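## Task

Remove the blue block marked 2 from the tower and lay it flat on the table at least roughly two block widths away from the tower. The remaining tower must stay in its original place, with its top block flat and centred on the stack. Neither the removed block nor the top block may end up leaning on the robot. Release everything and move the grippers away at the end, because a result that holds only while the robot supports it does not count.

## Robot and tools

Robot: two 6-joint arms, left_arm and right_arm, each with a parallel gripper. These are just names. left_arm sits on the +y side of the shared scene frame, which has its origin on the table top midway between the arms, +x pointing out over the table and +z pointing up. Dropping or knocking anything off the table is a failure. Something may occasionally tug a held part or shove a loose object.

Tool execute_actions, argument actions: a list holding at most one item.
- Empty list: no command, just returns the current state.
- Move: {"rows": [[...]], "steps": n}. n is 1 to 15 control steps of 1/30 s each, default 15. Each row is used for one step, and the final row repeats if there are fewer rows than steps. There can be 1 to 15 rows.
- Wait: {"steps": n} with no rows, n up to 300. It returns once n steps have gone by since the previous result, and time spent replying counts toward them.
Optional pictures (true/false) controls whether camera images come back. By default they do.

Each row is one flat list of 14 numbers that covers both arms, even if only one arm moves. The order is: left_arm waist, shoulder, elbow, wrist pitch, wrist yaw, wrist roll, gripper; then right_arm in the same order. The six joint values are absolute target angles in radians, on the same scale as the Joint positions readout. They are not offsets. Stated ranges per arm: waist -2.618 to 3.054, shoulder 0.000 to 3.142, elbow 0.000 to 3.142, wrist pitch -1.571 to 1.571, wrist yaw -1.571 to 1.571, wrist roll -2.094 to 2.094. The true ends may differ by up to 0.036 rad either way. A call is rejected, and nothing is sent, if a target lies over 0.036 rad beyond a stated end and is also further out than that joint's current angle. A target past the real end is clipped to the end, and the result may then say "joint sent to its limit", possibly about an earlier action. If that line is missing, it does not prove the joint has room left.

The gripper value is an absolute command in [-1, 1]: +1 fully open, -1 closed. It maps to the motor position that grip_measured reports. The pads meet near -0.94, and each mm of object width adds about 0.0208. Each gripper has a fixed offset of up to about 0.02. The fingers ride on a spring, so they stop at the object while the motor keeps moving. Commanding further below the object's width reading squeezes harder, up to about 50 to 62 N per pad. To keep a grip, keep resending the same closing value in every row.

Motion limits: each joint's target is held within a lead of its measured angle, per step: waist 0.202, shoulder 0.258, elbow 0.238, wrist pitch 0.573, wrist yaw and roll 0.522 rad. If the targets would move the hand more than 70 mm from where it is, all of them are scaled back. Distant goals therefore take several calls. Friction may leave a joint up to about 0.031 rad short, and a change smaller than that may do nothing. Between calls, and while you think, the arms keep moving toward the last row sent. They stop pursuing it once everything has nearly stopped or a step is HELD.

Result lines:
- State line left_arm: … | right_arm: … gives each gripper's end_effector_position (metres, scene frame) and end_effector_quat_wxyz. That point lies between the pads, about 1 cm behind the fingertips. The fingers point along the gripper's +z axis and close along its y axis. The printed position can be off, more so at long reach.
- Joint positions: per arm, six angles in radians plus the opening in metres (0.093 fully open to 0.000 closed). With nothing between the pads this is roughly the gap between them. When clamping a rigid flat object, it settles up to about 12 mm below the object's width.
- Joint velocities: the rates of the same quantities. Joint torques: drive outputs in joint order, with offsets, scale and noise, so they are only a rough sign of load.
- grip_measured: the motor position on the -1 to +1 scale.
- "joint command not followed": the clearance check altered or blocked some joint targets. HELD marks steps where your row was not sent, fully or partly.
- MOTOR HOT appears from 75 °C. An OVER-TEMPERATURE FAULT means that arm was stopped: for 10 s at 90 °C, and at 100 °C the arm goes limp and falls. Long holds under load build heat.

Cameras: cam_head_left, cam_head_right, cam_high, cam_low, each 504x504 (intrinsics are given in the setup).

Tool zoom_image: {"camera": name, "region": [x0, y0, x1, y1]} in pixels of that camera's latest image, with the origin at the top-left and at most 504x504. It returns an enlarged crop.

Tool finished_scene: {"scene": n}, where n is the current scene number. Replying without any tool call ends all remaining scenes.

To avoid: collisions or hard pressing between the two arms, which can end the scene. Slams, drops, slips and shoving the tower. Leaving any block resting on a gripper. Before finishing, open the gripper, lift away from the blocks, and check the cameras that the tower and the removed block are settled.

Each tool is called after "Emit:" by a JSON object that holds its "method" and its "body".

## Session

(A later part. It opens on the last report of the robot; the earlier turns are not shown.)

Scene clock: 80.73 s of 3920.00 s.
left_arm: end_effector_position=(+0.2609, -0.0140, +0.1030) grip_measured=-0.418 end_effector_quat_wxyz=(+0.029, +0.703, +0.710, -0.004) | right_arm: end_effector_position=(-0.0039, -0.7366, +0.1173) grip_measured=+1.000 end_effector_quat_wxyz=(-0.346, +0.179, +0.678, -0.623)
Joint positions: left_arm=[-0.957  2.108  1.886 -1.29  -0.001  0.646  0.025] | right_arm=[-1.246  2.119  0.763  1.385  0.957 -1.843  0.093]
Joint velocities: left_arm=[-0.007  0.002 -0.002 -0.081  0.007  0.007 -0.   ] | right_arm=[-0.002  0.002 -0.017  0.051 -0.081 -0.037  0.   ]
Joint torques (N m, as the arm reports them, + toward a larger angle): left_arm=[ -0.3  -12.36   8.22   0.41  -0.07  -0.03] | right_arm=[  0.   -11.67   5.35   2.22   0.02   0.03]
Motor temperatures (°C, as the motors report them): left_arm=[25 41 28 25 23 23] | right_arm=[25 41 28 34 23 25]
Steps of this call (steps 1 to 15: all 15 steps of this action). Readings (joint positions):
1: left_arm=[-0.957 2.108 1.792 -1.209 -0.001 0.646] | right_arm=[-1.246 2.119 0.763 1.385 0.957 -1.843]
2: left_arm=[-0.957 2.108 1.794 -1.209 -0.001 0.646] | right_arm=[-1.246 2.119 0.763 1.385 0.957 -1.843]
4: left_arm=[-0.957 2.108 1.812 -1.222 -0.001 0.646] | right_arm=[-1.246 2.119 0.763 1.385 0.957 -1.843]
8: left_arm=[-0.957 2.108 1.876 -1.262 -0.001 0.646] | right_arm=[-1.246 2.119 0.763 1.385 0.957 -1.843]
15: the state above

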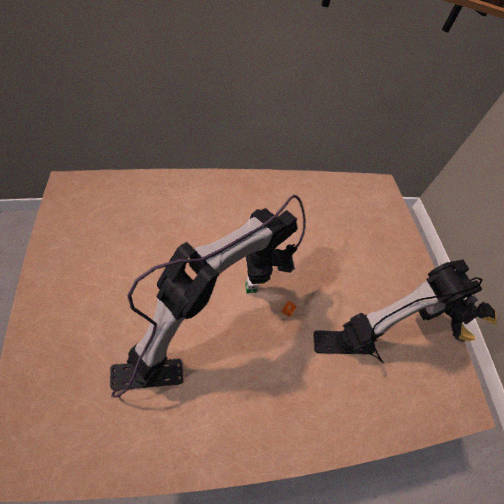

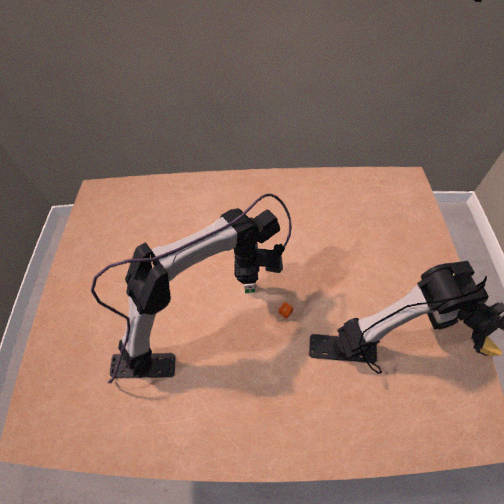

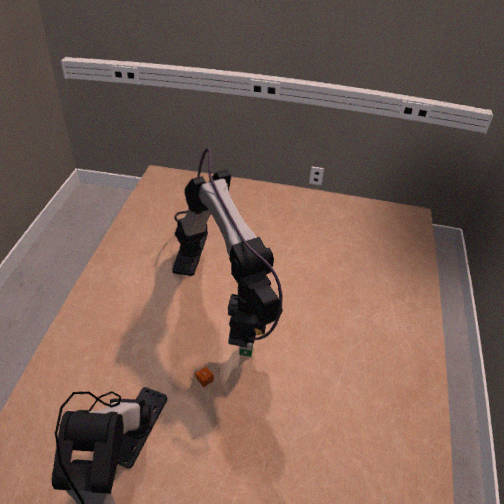

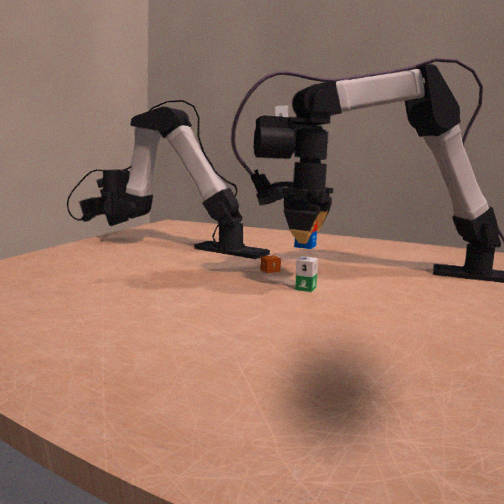

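Emit:
{"method": "execute_actions", "body": {"actions": [{"rows":[[-0.93,2.09,1.90,-1.31,0,0.65,-0.65,-1.246,2.119,0.763,1.385,0.957,-1.843,1],[-0.9,2.09,1.90,-1.31,0,0.65,-0.65,-1.246,2.119,0.763,1.385,0.957,-1.843,1],[-0.87,2.09,1.90,-1.31,0,0.65,-0.65,-1.246,2.119,0.763,1.385,0.957,-1.843,1],[-0.83,2.09,1.90,-1.31,0,0.65,-0.65,-1.246,2.119,0.763,1.385,0.957,-1.843,1],[-0.79,2.09,1.90,-1.31,0,0.65,-0.65,-1.246,2.119,0.763,1.385,0.957,-1.843,1],[-0.75,2.09,1.90,-1.31,0,0.65,-0.65,-1.246,2.119,0.763,1.385,0.957,-1.843,1],[-0.71,2.09,1.90,-1.31,0,0.65,-0.65,-1.246,2.119,0.763,1.385,0.957,-1.843,1],[-0.67,2.09,1.90,-1.31,0,0.65,-0.65,-1.246,2.119,0.763,1.385,0.957,-1.843,1],[-0.63,2.09,1.87,-1.27,0,0.65,-0.65,-1.246,2.119,0.763,1.385,0.957,-1.843,1],[-0.6,2.09,1.84,-1.24,0,0.65,-0.65,-1.246,2.119,0.763,1.385,0.957,-1.843,1],[-0.57,2.095,1.81,-1.21,0,0.65,-0.65,-1.246,2.119,0.763,1.385,0.957,-1.843,1],[-0.55,2.1,1.78,-1.17,0,0.65,-0.65,-1.246,2.119,0.763,1.385,0.957,-1.843,1],[-0.55,2.11,1.75,-1.13,0,0.65,-0.65,-1.246,2.119,0.763,1.385,0.957,-1.843,1],[-0.55,2.12,1.72,-1.1,0,0.65,-0.65,-1.246,2.119,0.763,1.385,0.957,-1.843,1],[-0.55,2.125,1.69,-1.06,0,0.65,-0.65,-1.246,2.119,0.763,1.385,0.957,-1.843,1]]}], "pictures": false}}

Emit:
{"method": "execute_actions", "body": {"actions": [{"rows":[[-0.55,2.13,1.67,-1.04,0,0.65,-0.65,-1.246,2.119,0.763,1.385,0.957,-1.843,1],[-0.55,2.135,1.65,-1.02,0,0.65,-0.65,-1.246,2.119,0.763,1.385,0.957,-1.843,1],[-0.55,2.14,1.63,-1.0,0,0.65,-0.65,-1.246,2.119,0.763,1.385,0.957,-1.843,1],[-0.55,2.14,1.61,-0.995,0,0.65,-0.65,-1.246,2.119,0.763,1.385,0.957,-1.843,1]]}]}}

Emit:
{"method": "zoom_image", "body": {"camera": "cam_low", "region": [280, 180, 420, 330]}}

Scene clock: 94.33 s of 3920.00 s.
left_arm: end_effector_position=(+0.3742, +0.1284, +0.0702) grip_measured=-0.418 end_effector_quat_wxyz=(+0.024, +0.534, +0.845, +0.006) | right_arm: end_effector_position=(-0.0039, -0.7366, +0.1173) grip_measured=+1.000 end_effector_quat_wxyz=(-0.346, +0.179, +0.678, -0.623)
Joint positions: left_arm=[-0.522  2.106  1.754 -1.171 -0.008  0.646  0.025] | right_arm=[-1.246  2.119  0.763  1.385  0.957 -1.843  0.093]
Joint velocities: left_arm=[ 0.212  0.022 -0.926  0.681 -0.11  -0.066  0.   ] | right_arm=[-0.002  0.002 -0.017  0.007  0.022  0.037  0.   ]
Joint torques (N m, as the arm reports them, + toward a larger angle): left_arm=[-3.35 -9.81  6.33  0.56  0.13 -0.02] | right_arm=[ -0.03 -11.69   5.38   2.21   0.01   0.02]
Motor temperatures (°C, as the motors report them): left_arm=[25 44 29 25 23 23] | right_arm=[25 43 28 35 23 25]
Steps of this call (steps 1 to 15: the robot went on to your last target; steps 16 to 90: nothing new was sent; then 10.10 s passed at rest; steps 91 to 105: all 15 steps of this action). Readings (joint positions):
91: left_arm=[-0.955 2.108 1.886 -1.299 -0.000 0.646] | right_arm=[-1.246 2.119 0.763 1.385 0.957 -1.843]
92: left_arm=[-0.951 2.108 1.886 -1.299 0.001 0.646] | right_arm=[-1.246 2.119 0.763 1.385 0.957 -1.843]
94: left_arm=[-0.922 2.108 1.886 -1.299 0.006 0.646] | right_arm=[-1.246 2.119 0.763 1.385 0.957 -1.843]
98: left_arm=[-0.772 2.108 1.886 -1.299 0.011 0.646] | right_arm=[-1.246 2.119 0.763 1.385 0.957 -1.843]
105: the state above

Scene clock: 94.83 s of 3920.00 s.
left_arm: end_effector_position=(+0.3658, +0.1230, +0.0225) grip_measured=-0.418 end_effector_quat_wxyz=(+0.015, +0.543, +0.840, +0.004) | right_arm: end_effector_position=(-0.0039, -0.7366, +0.1173) grip_measured=+1.000 end_effector_quat_wxyz=(-0.346, +0.179, +0.678, -0.623)
Joint positions: left_arm=[-0.542  2.141  1.615 -1.014 -0.006  0.646  0.025] | right_arm=[-1.246  2.119  0.763  1.385  0.957 -1.843  0.093]
Joint velocities: left_arm=[ 0.017 -0.002  0.007 -0.037 -0.037  0.007 -0.   ] | right_arm=[-0.002  0.002 -0.012  0.051 -0.007 -0.007  0.   ]
Joint torques (N m, as the arm reports them, + toward a larger angle): left_arm=[ -0.68 -11.33   6.16   0.54  -0.02  -0.02] | right_arm=[ -0.02 -11.69   5.35   2.21   0.02   0.02]
Motor temperatures (°C, as the motors report them): left_arm=[25 44 29 25 23 23] | right_arm=[25 43 28 35 23 25]
Steps of this call (steps 1 to 15: all 15 steps of this action). Readings (joint positions):
1: left_arm=[-0.519 2.107 1.723 -1.148 -0.010 0.646] | right_arm=[-1.246 2.119 0.763 1.385 0.957 -1.843]
2: left_arm=[-0.522 2.111 1.697 -1.127 -0.010 0.646] | right_arm=[-1.246 2.119 0.763 1.385 0.957 -1.843]
4: left_arm=[-0.532 2.122 1.653 -1.086 -0.009 0.646] | right_arm=[-1.246 2.119 0.763 1.385 0.957 -1.843]
8: left_arm=[-0.542 2.140 1.616 -1.047 -0.006 0.646] | right_arm=[-1.246 2.119 0.763 1.385 0.957 -1.843]
15: the state above

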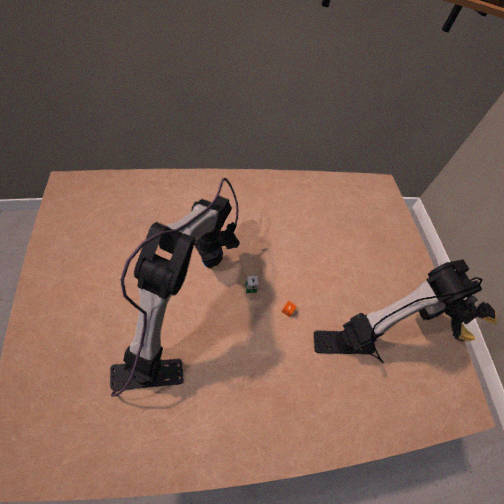

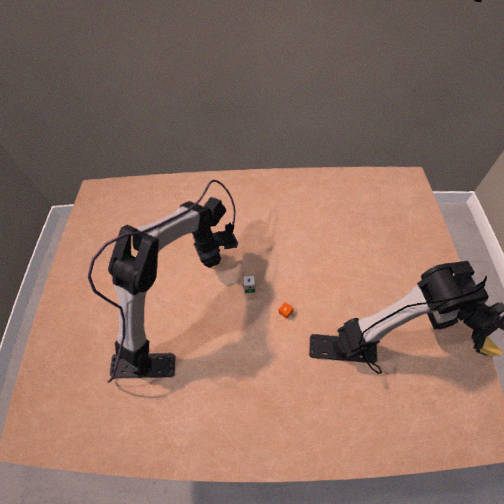

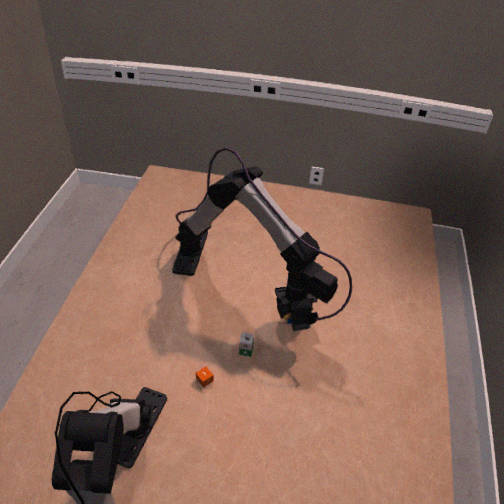

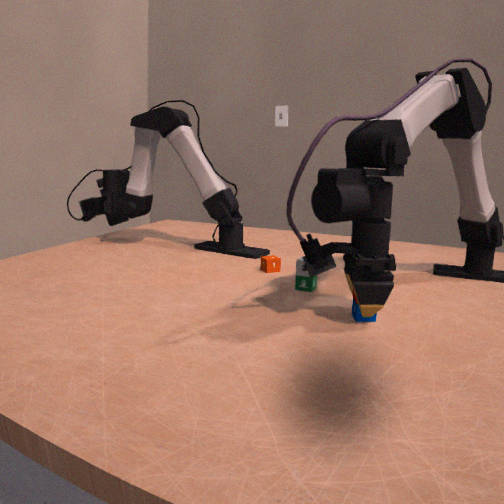

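Region (280, 180, 420, 330) of cam_low's 504x504 image, scaled by 3.360, with more detail than that image has; it fills the left 470 columns of this view, and the rest is white.

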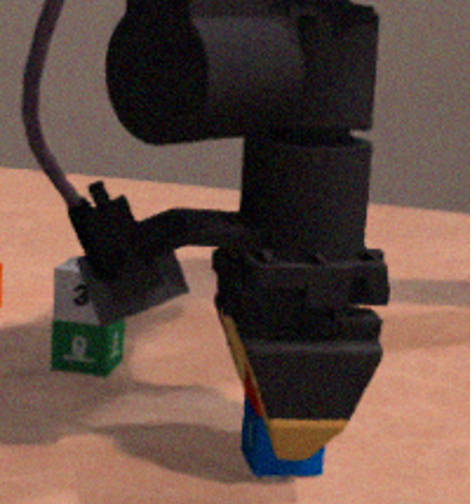

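Emit:
{"method": "execute_actions", "body": {"actions": [{"rows":[[-0.55,2.158,1.61,-0.98,0,0.65,-0.65,-1.246,2.119,0.763,1.385,0.957,-1.843,1]]}], "pictures": false}}

Scene clock: 97.20 s of 3920.00 s.
left_arm: end_effector_position=(+0.3703, +0.1205, +0.0227) grip_measured=-0.418 end_effector_quat_wxyz=(+0.026, +0.542, +0.840, +0.005) | right_arm: end_effector_position=(-0.0039, -0.7366, +0.1173) grip_measured=+1.000 end_effector_quat_wxyz=(-0.346, +0.179, +0.678, -0.623)
Joint positions: left_arm=[-0.542  2.141  1.615 -0.993 -0.006  0.646  0.025] | right_arm=[-1.246  2.119  0.763  1.385  0.957 -1.843  0.093]
Joint velocities: left_arm=[ 0.007 -0.007  0.007 -0.007 -0.051  0.007 -0.   ] | right_arm=[ 0.002  0.002 -0.007  0.037  0.022 -0.007  0.   ]
Joint torques (N m, as the arm reports them, + toward a larger angle): left_arm=[ -0.69 -10.04   6.29   0.67  -0.03  -0.03] | right_arm=[  0.   -11.67   5.38   2.21   0.02   0.02]
Motor temperatures (°C, as the motors report them): left_arm=[25 44 29 25 23 23] | right_arm=[25 43 29 35 23 25]
Steps of this call (steps 1 to 15: the robot went on to your last target; steps 16 to 56: nothing new was sent; steps 57 to 71: all 15 steps of this action). Readings (joint positions):
57: left_arm=[-0.542 2.141 1.615 -1.006 -0.006 0.646] | right_arm=[-1.246 2.119 0.763 1.385 0.957 -1.843]
58: left_arm=[-0.542 2.141 1.615 -1.003 -0.006 0.646] | right_arm=[-1.246 2.119 0.763 1.385 0.957 -1.843]
60: left_arm=[-0.542 2.141 1.615 -0.999 -0.006 0.646] | right_arm=[-1.246 2.119 0.763 1.385 0.957 -1.843]
64: left_arm=[-0.542 2.141 1.615 -0.995 -0.006 0.646] | right_arm=[-1.246 2.119 0.763 1.385 0.957 -1.843]
71: the state above

Emit:
{"method": "execute_actions", "body": {"actions": [{"rows":[[-0.55,2.172,1.61,-0.985,0,0.65,-0.65,-1.246,2.119,0.763,1.385,0.957,-1.843,1]]}], "pictures": false}}

Scene clock: 100.27 s of 3920.00 s.
left_arm: end_effector_position=(+0.3703, +0.1204, +0.0205) grip_measured=-0.418 end_effector_quat_wxyz=(+0.024, +0.542, +0.840, +0.005) | right_arm: end_effector_position=(-0.0039, -0.7366, +0.1173) grip_measured=+1.000 end_effector_quat_wxyz=(-0.346, +0.179, +0.678, -0.623)
Joint positions: left_arm=[-0.542  2.146  1.615 -0.99  -0.006  0.646  0.025] | right_arm=[-1.246  2.119  0.763  1.385  0.957 -1.843  0.093]
Joint velocities: left_arm=[-0.007  0.002  0.002 -0.007 -0.066 -0.037 -0.001] | right_arm=[-0.007 -0.007 -0.007 -0.022  0.095 -0.007  0.   ]
Joint torques (N m, as the arm reports them, + toward a larger angle): left_arm=[-0.66 -9.48  6.27  0.55 -0.02 -0.03] | right_arm=[ -0.02 -11.68   5.34   2.22   0.02   0.02]
Motor temperatures (°C, as the motors report them): left_arm=[25 43 29 25 23 23] | right_arm=[25 43 29 35 23 25]
Steps of this call (steps 1 to 15: the robot went on to your last target; steps 16 to 77: nothing new was sent; steps 78 to 92: all 15 steps of this action). Readings (joint positions):
78: left_arm=[-0.542 2.142 1.615 -0.992 -0.006 0.646] | right_arm=[-1.246 2.119 0.763 1.385 0.957 -1.843]
79: left_arm=[-0.542 2.144 1.615 -0.992 -0.006 0.646] | right_arm=[-1.246 2.119 0.763 1.385 0.957 -1.843]
81: left_arm=[-0.542 2.146 1.615 -0.990 -0.006 0.646] | right_arm=[-1.246 2.119 0.763 1.385 0.957 -1.843]
85: left_arm=[-0.542 2.146 1.615 -0.990 -0.006 0.646] | right_arm=[-1.246 2.119 0.763 1.385 0.957 -1.843]
92: the state above

Emit:
{"method": "execute_actions", "body": {"actions": [{"rows":[[-0.545,2.146,1.615,-0.99,0,0.65,-0.3,-1.246,2.119,0.763,1.385,0.957,-1.843,1],[-0.545,2.146,1.615,-0.99,0,0.65,-0.2,-1.246,2.119,0.763,1.385,0.957,-1.843,1],[-0.545,2.146,1.615,-0.99,0,0.65,-0.1,-1.246,2.119,0.763,1.385,0.957,-1.843,1],[-0.545,2.146,1.615,-0.99,0,0.65,0,-1.246,2.119,0.763,1.385,0.957,-1.843,1]],"steps":10}], "pictures": false}}

Emit:
{"method": "execute_actions", "body": {"actions": [{"rows":[[-0.545,2.12,1.65,-1.03,0,0.65,0,-1.246,2.119,0.763,1.385,0.957,-1.843,1],[-0.545,2.11,1.67,-1.06,0,0.65,0,-1.246,2.119,0.763,1.385,0.957,-1.843,1],[-0.545,2.10,1.69,-1.09,0,0.65,0,-1.246,2.119,0.763,1.385,0.957,-1.843,1],[-0.545,2.10,1.705,-1.105,0,0.65,0,-1.246,2.119,0.763,1.385,0.957,-1.843,1]]}]}}

Emit:
{"method": "zoom_image", "body": {"camera": "cam_low", "region": [280, 180, 420, 330]}}

Scene clock: 108.43 s of 3920.00 s.
left_arm: end_effector_position=(+0.3703, +0.1204, +0.0205) grip_measured=-0.003 end_effector_quat_wxyz=(+0.024, +0.542, +0.840, +0.005) | right_arm: end_effector_position=(-0.0039, -0.7366, +0.1173) grip_measured=+1.000 end_effector_quat_wxyz=(-0.346, +0.179, +0.678, -0.623)
Joint positions: left_arm=[-0.542  2.146  1.615 -0.99  -0.006  0.646  0.045] | right_arm=[-1.246  2.119  0.763  1.385  0.957 -1.843  0.093]
Joint velocities: left_arm=[ 0.002 -0.007  0.017  0.037 -0.066  0.066 -0.   ] | right_arm=[-0.007  0.012 -0.002 -0.051 -0.022 -0.037  0.   ]
Joint torques (N m, as the arm reports them, + toward a larger angle): left_arm=[ -0.29 -11.34   6.66   0.5   -0.02  -0.03] | right_arm=[ -0.03 -11.66   5.37   2.21   0.02   0.03]
Motor temperatures (°C, as the motors report them): left_arm=[25 43 29 25 23 23] | right_arm=[25 43 29 35 23 25]
Steps of this call (steps 1 to 15: the robot went on to your last target; steps 16 to 90: nothing new was sent; then 4.83 s passed at rest; steps 91 to 100: all 10 steps of this action). Readings (joint positions):
91: left_arm=[-0.542 2.146 1.615 -0.990 -0.006 0.646] | right_arm=[-1.246 2.119 0.763 1.385 0.957 -1.843]
92: left_arm=[-0.542 2.146 1.615 -0.990 -0.006 0.646] | right_arm=[-1.246 2.119 0.763 1.385 0.957 -1.843]
94: left_arm=[-0.542 2.146 1.615 -0.990 -0.006 0.646] | right_arm=[-1.246 2.119 0.763 1.385 0.957 -1.843]
98: left_arm=[-0.542 2.146 1.615 -0.990 -0.006 0.646] | right_arm=[-1.246 2.119 0.763 1.385 0.957 -1.843]
100: the state above

Scene clock: 108.93 s of 3920.00 s.
left_arm: end_effector_position=(+0.3716, +0.1198, +0.0497) grip_measured=-0.003 end_effector_quat_wxyz=(+0.027, +0.542, +0.840, +0.005) | right_arm: end_effector_position=(-0.0039, -0.7366, +0.1173) grip_measured=+1.000 end_effector_quat_wxyz=(-0.346, +0.179, +0.678, -0.623)
Joint positions: left_arm=[-0.542  2.119  1.691 -1.088 -0.006  0.646  0.045] | right_arm=[-1.246  2.119  0.763  1.385  0.957 -1.843  0.093]
Joint velocities: left_arm=[-0.002  0.007 -0.002 -0.007 -0.007  0.007  0.001] | right_arm=[-0.002  0.007  0.007  0.081 -0.022 -0.022  0.   ]
Joint torques (N m, as the arm reports them, + toward a larger angle): left_arm=[ -0.28 -12.58   8.17   0.39  -0.02  -0.03] | right_arm=[  0.   -11.69   5.38   2.21   0.01   0.02]
Motor temperatures (°C, as the motors report them): left_arm=[25 43 29 25 23 23] | right_arm=[25 43 29 35 23 25]
Steps of this call (steps 1 to 15: all 15 steps of this action). Readings (joint positions):
1: left_arm=[-0.542 2.146 1.618 -0.995 -0.006 0.646] | right_arm=[-1.246 2.119 0.763 1.385 0.957 -1.843]
2: left_arm=[-0.542 2.146 1.625 -1.007 -0.006 0.646] | right_arm=[-1.246 2.119 0.763 1.385 0.957 -1.843]
4: left_arm=[-0.542 2.146 1.655 -1.040 -0.006 0.646] | right_arm=[-1.246 2.119 0.763 1.385 0.957 -1.843]
8: left_arm=[-0.542 2.127 1.688 -1.067 -0.006 0.646] | right_arm=[-1.246 2.119 0.763 1.385 0.957 -1.843]
15: the state above

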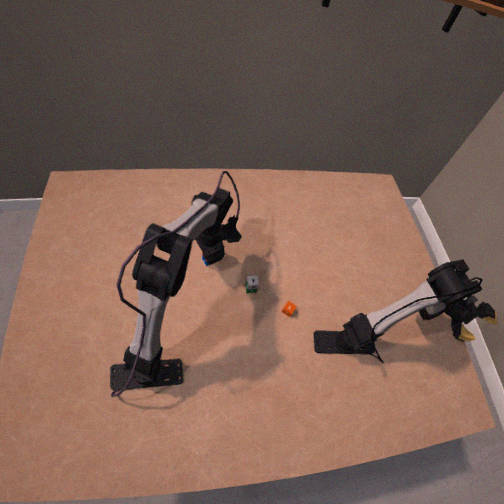

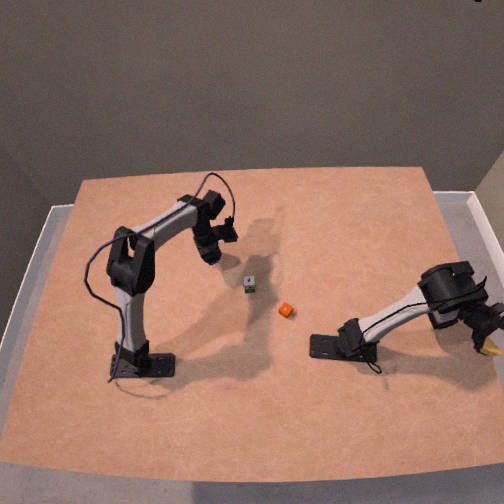

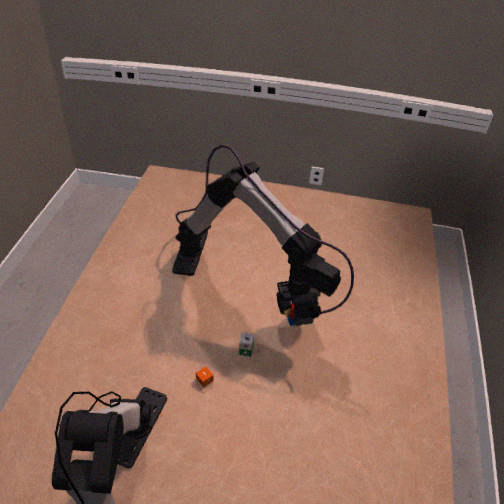

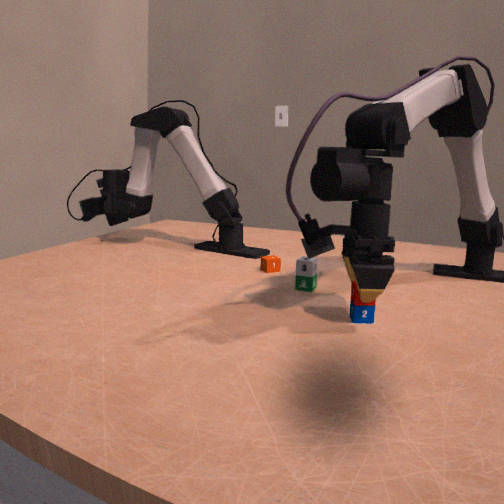

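Region (280, 180, 420, 330) of cam_low's 504x504 image, scaled by 3.360, with more detail than that image has; it fills the left 470 columns of this view, and the rest is white.

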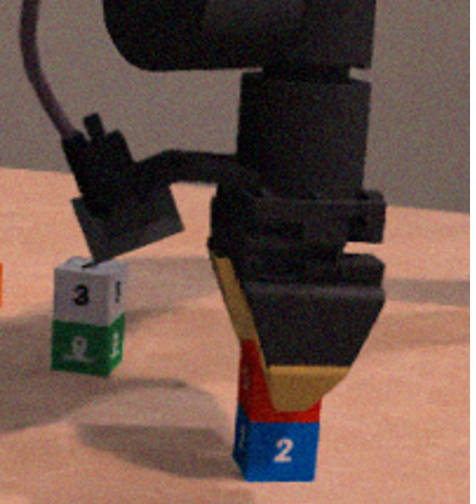

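Gripping red, lifting, and swinging back over the tower.

Emit:
{"method": "execute_actions", "body": {"actions": [{"rows":[[-0.545,2.10,1.70,-1.095,0,0.65,-0.2,-1.246,2.119,0.763,1.385,0.957,-1.843,1],[-0.545,2.10,1.70,-1.095,0,0.65,-0.3,-1.246,2.119,0.763,1.385,0.957,-1.843,1],[-0.545,2.10,1.70,-1.095,0,0.65,-0.4,-1.246,2.119,0.763,1.385,0.957,-1.843,1],[-0.545,2.10,1.70,-1.095,0,0.65,-0.65,-1.246,2.119,0.763,1.385,0.957,-1.843,1]],"steps":12}], "pictures": false}}

Emit:
{"method": "execute_actions", "body": {"actions": [{"rows":[[-0.545,2.095,1.73,-1.13,0,0.65,-0.65,-1.246,2.119,0.763,1.385,0.957,-1.843,1],[-0.545,2.09,1.76,-1.17,0,0.65,-0.65,-1.246,2.119,0.763,1.385,0.957,-1.843,1],[-0.545,2.09,1.79,-1.2,0,0.65,-0.65,-1.246,2.119,0.763,1.385,0.957,-1.843,1],[-0.545,2.09,1.82,-1.23,0,0.65,-0.65,-1.246,2.119,0.763,1.385,0.957,-1.843,1],[-0.545,2.09,1.85,-1.26,0,0.65,-0.65,-1.246,2.119,0.763,1.385,0.957,-1.843,1],[-0.57,2.09,1.88,-1.29,0,0.65,-0.65,-1.246,2.119,0.763,1.385,0.957,-1.843,1],[-0.6,2.09,1.90,-1.31,0,0.65,-0.65,-1.246,2.119,0.763,1.385,0.957,-1.843,1],[-0.63,2.09,1.90,-1.31,0,0.65,-0.65,-1.246,2.119,0.763,1.385,0.957,-1.843,1],[-0.66,2.09,1.90,-1.31,0,0.65,-0.65,-1.246,2.119,0.763,1.385,0.957,-1.843,1],[-0.69,2.09,1.90,-1.31,0,0.65,-0.65,-1.246,2.119,0.763,1.385,0.957,-1.843,1],[-0.72,2.09,1.90,-1.31,0,0.65,-0.65,-1.246,2.119,0.763,1.385,0.957,-1.843,1],[-0.75,2.09,1.90,-1.31,0,0.65,-0.65,-1.246,2.119,0.763,1.385,0.957,-1.843,1],[-0.78,2.09,1.90,-1.31,0,0.65,-0.65,-1.246,2.119,0.763,1.385,0.957,-1.843,1],[-0.81,2.09,1.90,-1.31,0,0.65,-0.65,-1.246,2.119,0.763,1.385,0.957,-1.843,1],[-0.84,2.09,1.90,-1.31,0,0.65,-0.65,-1.246,2.119,0.763,1.385,0.957,-1.843,1]]}], "pictures": false}}

Emit:
{"method": "execute_actions", "body": {"actions": [{"rows":[[-0.865,2.09,1.90,-1.31,0,0.65,-0.65,-1.246,2.119,0.763,1.385,0.957,-1.843,1],[-0.885,2.09,1.90,-1.31,0,0.65,-0.65,-1.246,2.119,0.763,1.385,0.957,-1.843,1],[-0.905,2.09,1.90,-1.31,0,0.65,-0.65,-1.246,2.119,0.763,1.385,0.957,-1.843,1],[-0.92,2.09,1.90,-1.31,0,0.65,-0.65,-1.246,2.119,0.763,1.385,0.957,-1.843,1],[-0.935,2.09,1.90,-1.31,0,0.65,-0.65,-1.246,2.119,0.763,1.385,0.957,-1.843,1],[-0.945,2.09,1.90,-1.31,0,0.65,-0.65,-1.246,2.119,0.763,1.385,0.957,-1.843,1],[-0.955,2.09,1.90,-1.31,0,0.65,-0.65,-1.246,2.119,0.763,1.385,0.957,-1.843,1],[-0.96,2.09,1.90,-1.31,0,0.65,-0.65,-1.246,2.119,0.763,1.385,0.957,-1.843,1]]}], "pictures": false}}

Emit:
{"method": "execute_actions", "body": {"actions": [{"rows":[[-0.96,2.09,1.87,-1.28,0,0.65,-0.65,-1.246,2.119,0.763,1.385,0.957,-1.843,1],[-0.96,2.09,1.85,-1.26,0,0.65,-0.65,-1.246,2.119,0.763,1.385,0.957,-1.843,1],[-0.96,2.09,1.83,-1.24,0,0.65,-0.65,-1.246,2.119,0.763,1.385,0.957,-1.843,1],[-0.96,2.09,1.81,-1.225,0,0.65,-0.65,-1.246,2.119,0.763,1.385,0.957,-1.843,1]]}]}}

Emit:
{"method": "zoom_image", "body": {"camera": "cam_low", "region": [270, 210, 350, 300]}}

Emit:
{"method": "zoom_image", "body": {"camera": "cam_high", "region": [200, 290, 300, 380]}}

Scene clock: 126.47 s of 3920.00 s.
left_arm: end_effector_position=(+0.3703, +0.1204, +0.0496) grip_measured=-0.434 end_effector_quat_wxyz=(+0.024, +0.543, +0.840, +0.005) | right_arm: end_effector_position=(-0.0039, -0.7366, +0.1173) grip_measured=+1.000 end_effector_quat_wxyz=(-0.346, +0.179, +0.678, -0.623)
Joint positions: left_arm=[-0.542  2.119  1.691 -1.094 -0.006  0.646  0.024] | right_arm=[-1.246  2.119  0.763  1.385  0.957 -1.843  0.093]
Joint velocities: left_arm=[ 0.007 -0.037 -0.007 -0.095  0.022 -0.037 -0.001] | right_arm=[-0.012 -0.002  0.007 -0.051 -0.051 -0.051  0.   ]
Joint torques (N m, as the arm reports them, + toward a larger angle): left_arm=[ -0.24 -12.38   7.72   0.49  -0.03  -0.03] | right_arm=[ -0.03 -11.71   5.38   2.22   0.02   0.02]
Motor temperatures (°C, as the motors report them): left_arm=[25 46 30 25 23 23] | right_arm=[25 45 29 36 23 25]
Steps of this call (steps 1 to 15: the robot went on to your last target; steps 16 to 90: nothing new was sent; then 14.13 s passed at rest; steps 91 to 102: all 12 steps of this action). Readings (joint positions):
91: left_arm=[-0.542 2.119 1.691 -1.094 -0.006 0.646] | right_arm=[-1.246 2.119 0.763 1.385 0.957 -1.843]
92: left_arm=[-0.542 2.119 1.691 -1.094 -0.006 0.646] | right_arm=[-1.246 2.119 0.763 1.385 0.957 -1.843]
94: left_arm=[-0.542 2.119 1.691 -1.094 -0.006 0.646] | right_arm=[-1.246 2.119 0.763 1.385 0.957 -1.843]
98: left_arm=[-0.542 2.119 1.691 -1.094 -0.006 0.646] | right_arm=[-1.246 2.119 0.763 1.385 0.957 -1.843]
102: the state above

Scene clock: 126.97 s of 3920.00 s.
left_arm: end_effector_position=(+0.3201, +0.0344, +0.1057) grip_measured=-0.434 end_effector_quat_wxyz=(+0.041, +0.637, +0.769, +0.002) | right_arm: end_effector_position=(-0.0039, -0.7366, +0.1173) grip_measured=+1.000 end_effector_quat_wxyz=(-0.346, +0.179, +0.678, -0.623)
Joint positions: left_arm=[-0.779  2.104  1.889 -1.275 -0.007  0.646  0.024] | right_arm=[-1.246  2.119  0.763  1.385  0.957 -1.843  0.093]
Joint velocities: left_arm=[-1.028  0.007  0.012 -0.125 -0.007 -0.051 -0.001] | right_arm=[-0.002  0.017 -0.007 -0.022  0.022 -0.051  0.   ]
Joint torques (N m, as the arm reports them, + toward a larger angle): left_arm=[  0.12 -12.18   8.06   0.38  -0.05  -0.04] | right_arm=[ -0.03 -11.72   5.35   2.21   0.02   0.02]
Motor temperatures (°C, as the motors report them): left_arm=[25 46 30 25 23 23] | right_arm=[25 45 29 36 23 25]
Steps of this call (steps 1 to 15: all 15 steps of this action). Readings (joint positions):
1: left_arm=[-0.542 2.119 1.695 -1.099 -0.006 0.646] | right_arm=[-1.246 2.119 0.763 1.385 0.957 -1.843]
2: left_arm=[-0.542 2.119 1.705 -1.112 -0.006 0.646] | right_arm=[-1.246 2.119 0.763 1.385 0.957 -1.843]
4: left_arm=[-0.542 2.119 1.748 -1.152 -0.006 0.646] | right_arm=[-1.246 2.119 0.763 1.385 0.957 -1.843]
8: left_arm=[-0.559 2.117 1.864 -1.224 -0.007 0.646] | right_arm=[-1.246 2.119 0.763 1.385 0.957 -1.843]
15: the state above

Scene clock: 127.47 s of 3920.00 s.
left_arm: end_effector_position=(+0.2593, -0.0139, +0.1053) grip_measured=-0.434 end_effector_quat_wxyz=(+0.029, +0.704, +0.709, -0.005) | right_arm: end_effector_position=(-0.0039, -0.7366, +0.1173) grip_measured=+1.000 end_effector_quat_wxyz=(-0.346, +0.179, +0.678, -0.623)
Joint positions: left_arm=[-0.958  2.104  1.889 -1.298  0.002  0.646  0.024] | right_arm=[-1.246  2.119  0.763  1.385  0.957 -1.843  0.093]
Joint velocities: left_arm=[-0.002 -0.012 -0.007  0.051  0.066 -0.051 -0.001] | right_arm=[-0.002 -0.002 -0.017  0.007 -0.007 -0.066  0.   ]
Joint torques (N m, as the arm reports them, + toward a larger angle): left_arm=[ -0.14 -12.15   7.96   0.42  -0.07  -0.03] | right_arm=[ -0.02 -11.65   5.38   2.22   0.02   0.02]
Motor temperatures (°C, as the motors report them): left_arm=[25 46 30 25 23 23] | right_arm=[25 45 29 36 23 25]
Steps of this call (steps 1 to 15: all 15 steps of this action). Readings (joint positions):
1: left_arm=[-0.814 2.104 1.889 -1.278 -0.006 0.646] | right_arm=[-1.246 2.119 0.763 1.385 0.957 -1.843]
2: left_arm=[-0.846 2.104 1.889 -1.281 -0.004 0.646] | right_arm=[-1.246 2.119 0.763 1.385 0.957 -1.843]
4: left_arm=[-0.897 2.104 1.889 -1.287 -0.001 0.646] | right_arm=[-1.246 2.119 0.763 1.385 0.957 -1.843]
8: left_arm=[-0.951 2.104 1.889 -1.294 0.002 0.646] | right_arm=[-1.246 2.119 0.763 1.385 0.957 -1.843]
15: the state above

Scene clock: 127.97 s of 3920.00 s.
left_arm: end_effector_position=(+0.2571, -0.0110, +0.0871) grip_measured=-0.434 end_effector_quat_wxyz=(+0.022, +0.704, +0.709, -0.004) | right_arm: end_effector_position=(-0.0039, -0.7366, +0.1173) grip_measured=+1.000 end_effector_quat_wxyz=(-0.346, +0.179, +0.678, -0.623)
Joint positions: left_arm=[-0.958  2.104  1.818 -1.241  0.002  0.646  0.024] | right_arm=[-1.246  2.119  0.763  1.385  0.957 -1.843  0.093]
Joint velocities: left_arm=[ 0.002 -0.002  0.002  0.007 -0.007 -0.037  0.001] | right_arm=[-0.012 -0.017  0.007  0.022 -0.007 -0.007  0.   ]
Joint torques (N m, as the arm reports them, + toward a larger angle): left_arm=[ -0.13 -12.13   6.1    0.6   -0.08  -0.03] | right_arm=[ -0.01 -11.7    5.35   2.21   0.02   0.03]
Motor temperatures (°C, as the motors report them): left_arm=[25 46 30 25 23 23] | right_arm=[25 45 29 36 23 25]
Steps of this call (steps 1 to 15: all 15 steps of this action). Readings (joint positions):
1: left_arm=[-0.958 2.104 1.889 -1.298 0.002 0.646] | right_arm=[-1.246 2.119 0.763 1.385 0.957 -1.843]
2: left_arm=[-0.958 2.104 1.884 -1.292 0.002 0.646] | right_arm=[-1.246 2.119 0.763 1.385 0.957 -1.843]
4: left_arm=[-0.958 2.104 1.859 -1.270 0.002 0.646] | right_arm=[-1.246 2.119 0.763 1.385 0.957 -1.843]
8: left_arm=[-0.958 2.104 1.818 -1.257 0.002 0.646] | right_arm=[-1.246 2.119 0.763 1.385 0.957 -1.843]
15: the state above

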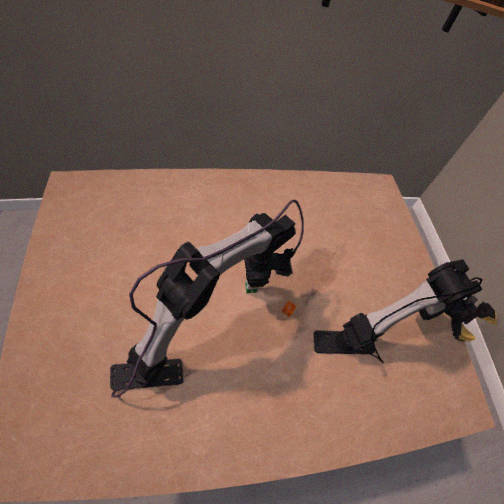

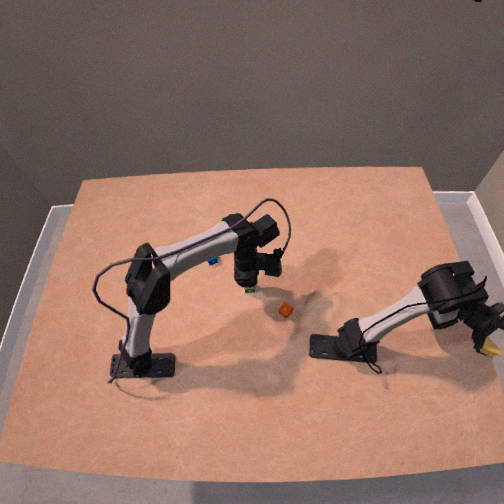

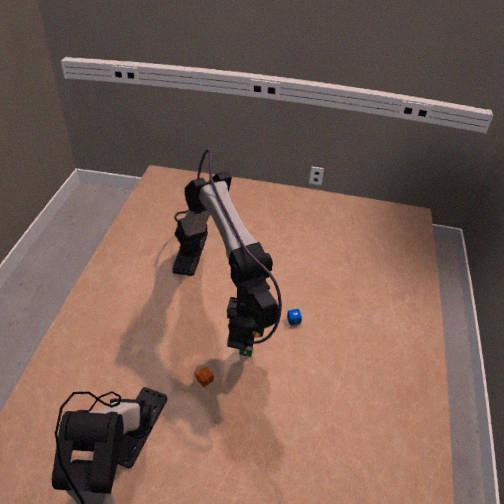

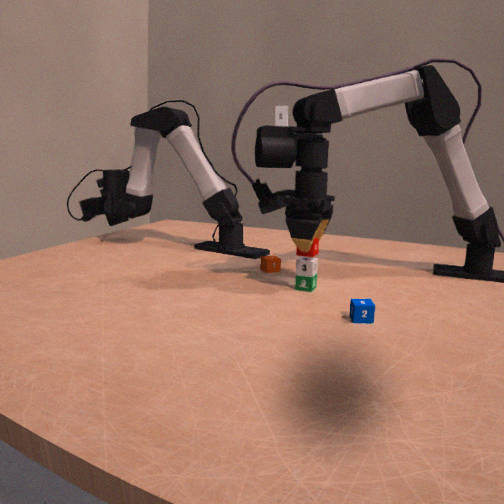

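Region (270, 210, 350, 300) of cam_low's 504x504 image, scaled by 5.600, with more detail than that image has.

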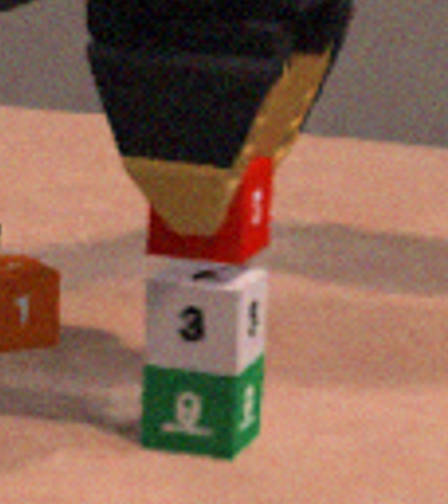

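Region (200, 290, 300, 380) of cam_high's 504x504 image, scaled by 5.040, with more detail than that image has; it fills the top 454 rows of this view, and the rest is white.

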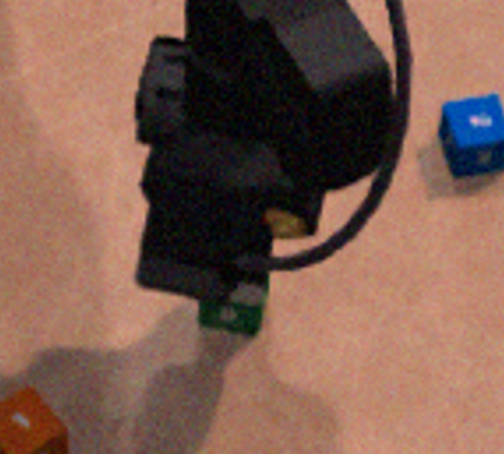

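Aligned; lowering.

Emit:
{"method": "execute_actions", "body": {"actions": [{"rows":[[-0.96,2.09,1.795,-1.21,0,0.65,-0.65,-1.246,2.119,0.763,1.385,0.957,-1.843,1],[-0.96,2.09,1.785,-1.205,0,0.65,-0.65,-1.246,2.119,0.763,1.385,0.957,-1.843,1],[-0.96,2.09,1.773,-1.195,0,0.65,-0.65,-1.246,2.119,0.763,1.385,0.957,-1.843,1]]}]}}

Emit:
{"method": "zoom_image", "body": {"camera": "cam_low", "region": [270, 210, 350, 300]}}

Scene clock: 133.03 s of 3920.00 s.
left_arm: end_effector_position=(+0.2526, -0.0137, +0.0786) grip_measured=-0.434 end_effector_quat_wxyz=(+0.021, +0.708, +0.706, -0.007) | right_arm: end_effector_position=(-0.0039, -0.7366, +0.1173) grip_measured=+1.000 end_effector_quat_wxyz=(-0.346, +0.179, +0.678, -0.623)
Joint positions: left_arm=[-0.969  2.104  1.784 -1.207  0.007  0.646  0.024] | right_arm=[-1.246  2.119  0.763  1.385  0.957 -1.843  0.093]
Joint velocities: left_arm=[ 0.002  0.002  0.017 -0.037 -0.007 -0.051 -0.001] | right_arm=[-0.002 -0.012 -0.012 -0.022  0.007 -0.022  0.   ]
Joint torques (N m, as the arm reports them, + toward a larger angle): left_arm=[  0.62 -12.04   5.88   0.61  -0.13  -0.03] | right_arm=[  0.   -11.72   5.4    2.21   0.02   0.02]
Motor temperatures (°C, as the motors report them): left_arm=[25 47 30 25 23 23] | right_arm=[25 45 29 36 23 25]
Steps of this call (steps 1 to 15: the robot went on to your last target; steps 16 to 137: nothing new was sent; steps 138 to 152: all 15 steps of this action). Readings (joint positions):
138: left_arm=[-0.969 2.104 1.816 -1.214 0.008 0.646] | right_arm=[-1.246 2.119 0.763 1.385 0.957 -1.843]
139: left_arm=[-0.969 2.104 1.812 -1.213 0.008 0.646] | right_arm=[-1.246 2.119 0.763 1.385 0.957 -1.843]
141: left_arm=[-0.969 2.104 1.797 -1.209 0.008 0.646] | right_arm=[-1.246 2.119 0.763 1.385 0.957 -1.843]
145: left_arm=[-0.969 2.104 1.784 -1.208 0.007 0.646] | right_arm=[-1.246 2.119 0.763 1.385 0.957 -1.843]
152: the state above

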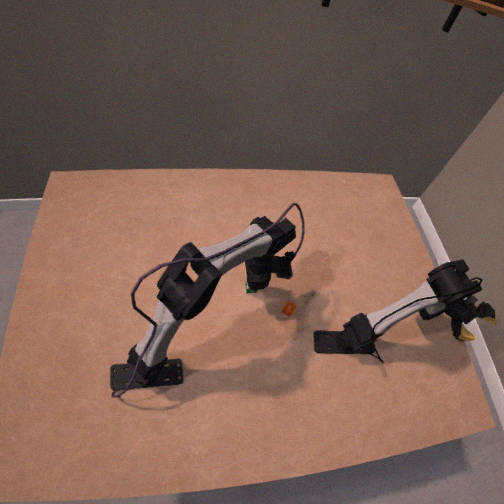

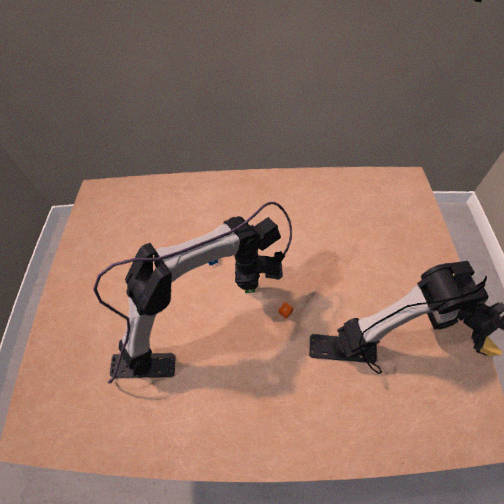

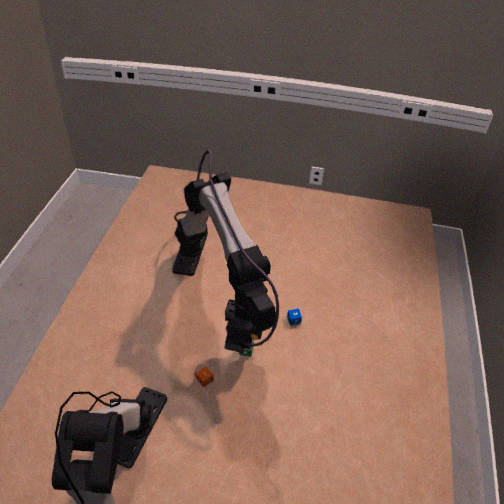

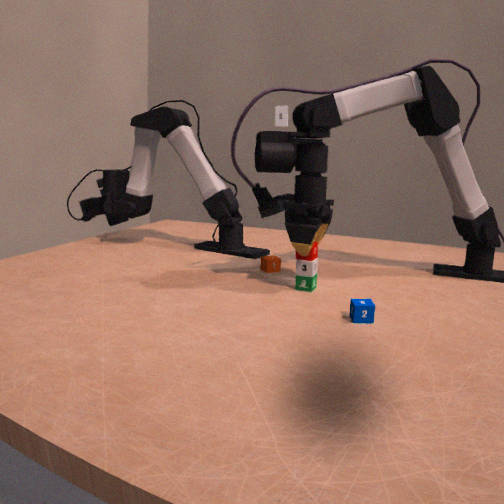

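Region (270, 210, 350, 300) of cam_low's 504x504 image, scaled by 5.600, with more detail than that image has.

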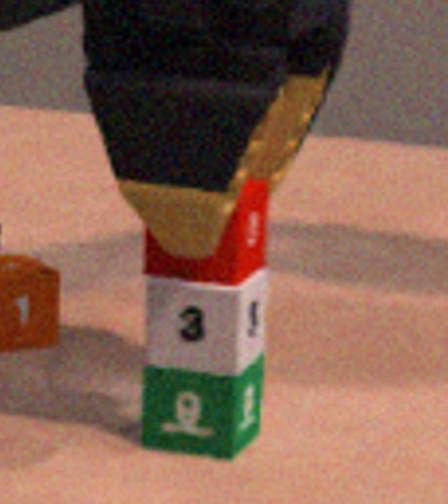

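A tug shifted the waist, so I'm lifting slightly to correct it.

Emit:
{"method": "execute_actions", "body": {"actions": [{"rows":[[-0.96,2.09,1.825,-1.22,0,0.65,-0.65,-1.246,2.119,0.763,1.385,0.957,-1.843,1],[-0.96,2.09,1.825,-1.22,0,0.65,-0.65,-1.246,2.119,0.763,1.385,0.957,-1.843,1],[-0.96,2.09,1.825,-1.22,0,0.65,-0.65,-1.246,2.119,0.763,1.385,0.957,-1.843,1],[-0.96,2.09,1.825,-1.22,0,0.65,-0.65,-1.246,2.119,0.763,1.385,0.957,-1.843,1],[-0.96,2.09,1.825,-1.22,0,0.65,-0.65,-1.246,2.119,0.763,1.385,0.957,-1.843,1],[-0.946,2.09,1.825,-1.22,-0.01,0.65,-0.65,-1.246,2.119,0.763,1.385,0.957,-1.843,1]]}], "pictures": false}}

Scene clock: 137.47 s of 3920.00 s.
left_arm: end_effector_position=(+0.2609, -0.0137, +0.0848) grip_measured=-0.434 end_effector_quat_wxyz=(+0.031, +0.704, +0.710, -0.003) | right_arm: end_effector_position=(-0.0039, -0.7366, +0.1173) grip_measured=+1.000 end_effector_quat_wxyz=(-0.346, +0.179, +0.678, -0.623)
Joint positions: left_arm=[-0.957  2.104  1.808 -1.212 -0.002  0.646  0.024] | right_arm=[-1.246  2.119  0.763  1.385  0.957 -1.843  0.093]
Joint velocities: left_arm=[-0.012  0.007  0.002  0.022 -0.007 -0.022 -0.001] | right_arm=[-0.007 -0.012  0.007 -0.007  0.037  0.007  0.   ]
Joint torques (N m, as the arm reports them, + toward a larger angle): left_arm=[  0.76 -12.16   8.6    0.44  -0.16  -0.04] | right_arm=[  0.01 -11.67   5.37   2.22   0.02   0.03]
Motor temperatures (°C, as the motors report them): left_arm=[25 47 30 25 23 23] | right_arm=[25 45 29 37 23 25]
Steps of this call (steps 1 to 15: the robot went on to your last target; steps 16 to 90: nothing new was sent; then 0.93 s passed at rest; steps 91 to 105: all 15 steps of this action). Readings (joint positions):
91: left_arm=[-0.969 2.104 1.788 -1.210 0.007 0.646] | right_arm=[-1.246 2.119 0.763 1.385 0.957 -1.843]
92: left_arm=[-0.969 2.104 1.792 -1.211 0.007 0.646] | right_arm=[-1.246 2.119 0.763 1.385 0.957 -1.843]
94: left_arm=[-0.969 2.104 1.804 -1.211 0.007 0.646] | right_arm=[-1.246 2.119 0.763 1.385 0.957 -1.843]
98: left_arm=[-0.965 2.104 1.808 -1.212 0.004 0.646] | right_arm=[-1.246 2.119 0.763 1.385 0.957 -1.843]
105: the state above

Emit:
{"method": "execute_actions", "body": {"actions": [{"rows":[[-0.957,2.09,1.79,-1.215,0,0.65,-0.65,-1.246,2.119,0.763,1.385,0.957,-1.843,1],[-0.957,2.09,1.78,-1.215,0,0.65,-0.65,-1.246,2.119,0.763,1.385,0.957,-1.843,1],[-0.957,2.09,1.77,-1.215,0,0.65,-0.65,-1.246,2.119,0.763,1.385,0.957,-1.843,1]],"steps":12}]}}

Emit:
{"method": "zoom_image", "body": {"camera": "cam_low", "region": [270, 210, 350, 300]}}

Scene clock: 142.17 s of 3920.00 s.
left_arm: end_effector_position=(+0.2572, -0.0088, +0.0783) grip_measured=-0.434 end_effector_quat_wxyz=(+0.020, +0.704, +0.710, -0.002) | right_arm: end_effector_position=(-0.0039, -0.7366, +0.1173) grip_measured=+1.000 end_effector_quat_wxyz=(-0.346, +0.179, +0.678, -0.623)
Joint positions: left_arm=[-0.957  2.104  1.783 -1.211 -0.002  0.646  0.024] | right_arm=[-1.246  2.119  0.763  1.385  0.957 -1.843  0.093]
Joint velocities: left_arm=[ 0.017 -0.012 -0.002 -0.022 -0.007  0.037 -0.   ] | right_arm=[-0.022 -0.002 -0.012 -0.022 -0.022  0.007  0.   ]
Joint torques (N m, as the arm reports them, + toward a larger angle): left_arm=[ -0.08 -12.09   5.66   0.46  -0.03  -0.03] | right_arm=[ -0.01 -11.67   5.38   2.21   0.01   0.02]
Motor temperatures (°C, as the motors report them): left_arm=[25 47 30 25 23 23] | right_arm=[25 45 29 37 23 25]
Steps of this call (steps 1 to 15: the robot went on to your last target; steps 16 to 90: nothing new was sent; then 1.30 s passed at rest; steps 91 to 102: all 12 steps of this action). Readings (joint positions):
91: left_arm=[-0.957 2.104 1.808 -1.212 -0.002 0.646] | right_arm=[-1.246 2.119 0.763 1.385 0.957 -1.843]
92: left_arm=[-0.957 2.104 1.805 -1.211 -0.002 0.646] | right_arm=[-1.246 2.119 0.763 1.385 0.957 -1.843]
94: left_arm=[-0.957 2.104 1.794 -1.211 -0.002 0.646] | right_arm=[-1.246 2.119 0.763 1.385 0.957 -1.843]
98: left_arm=[-0.957 2.104 1.783 -1.211 -0.002 0.646] | right_arm=[-1.246 2.119 0.763 1.385 0.957 -1.843]
102: the state above

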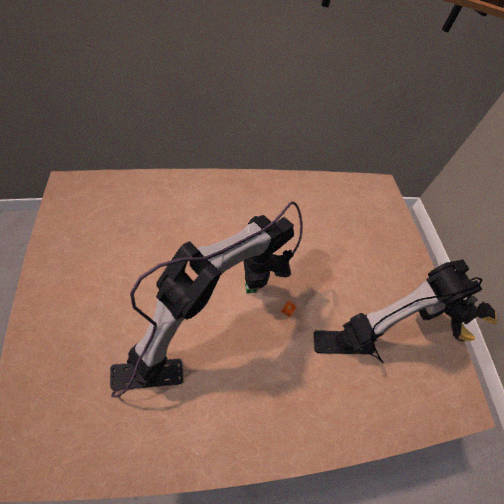

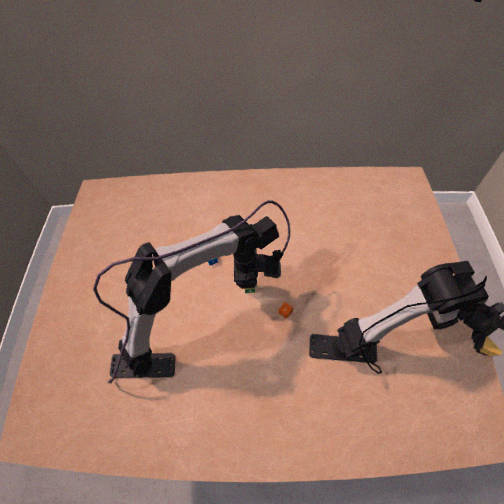

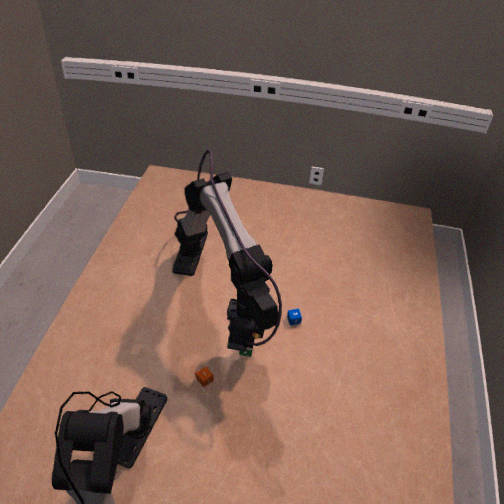

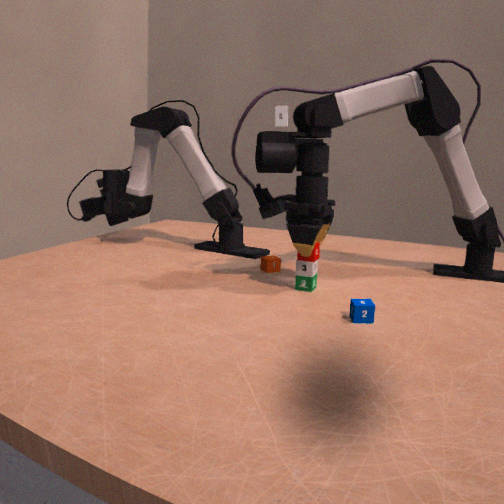

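Region (270, 210, 350, 300) of cam_low's 504x504 image, scaled by 5.600, with more detail than that image has.

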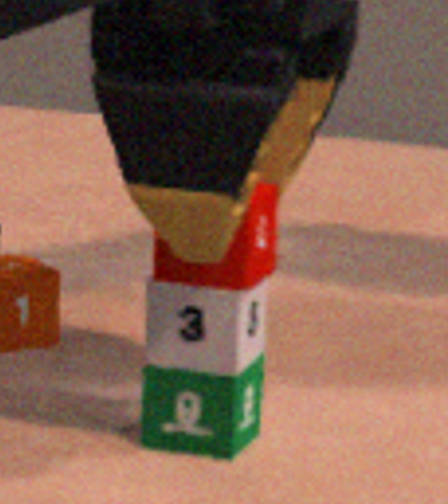

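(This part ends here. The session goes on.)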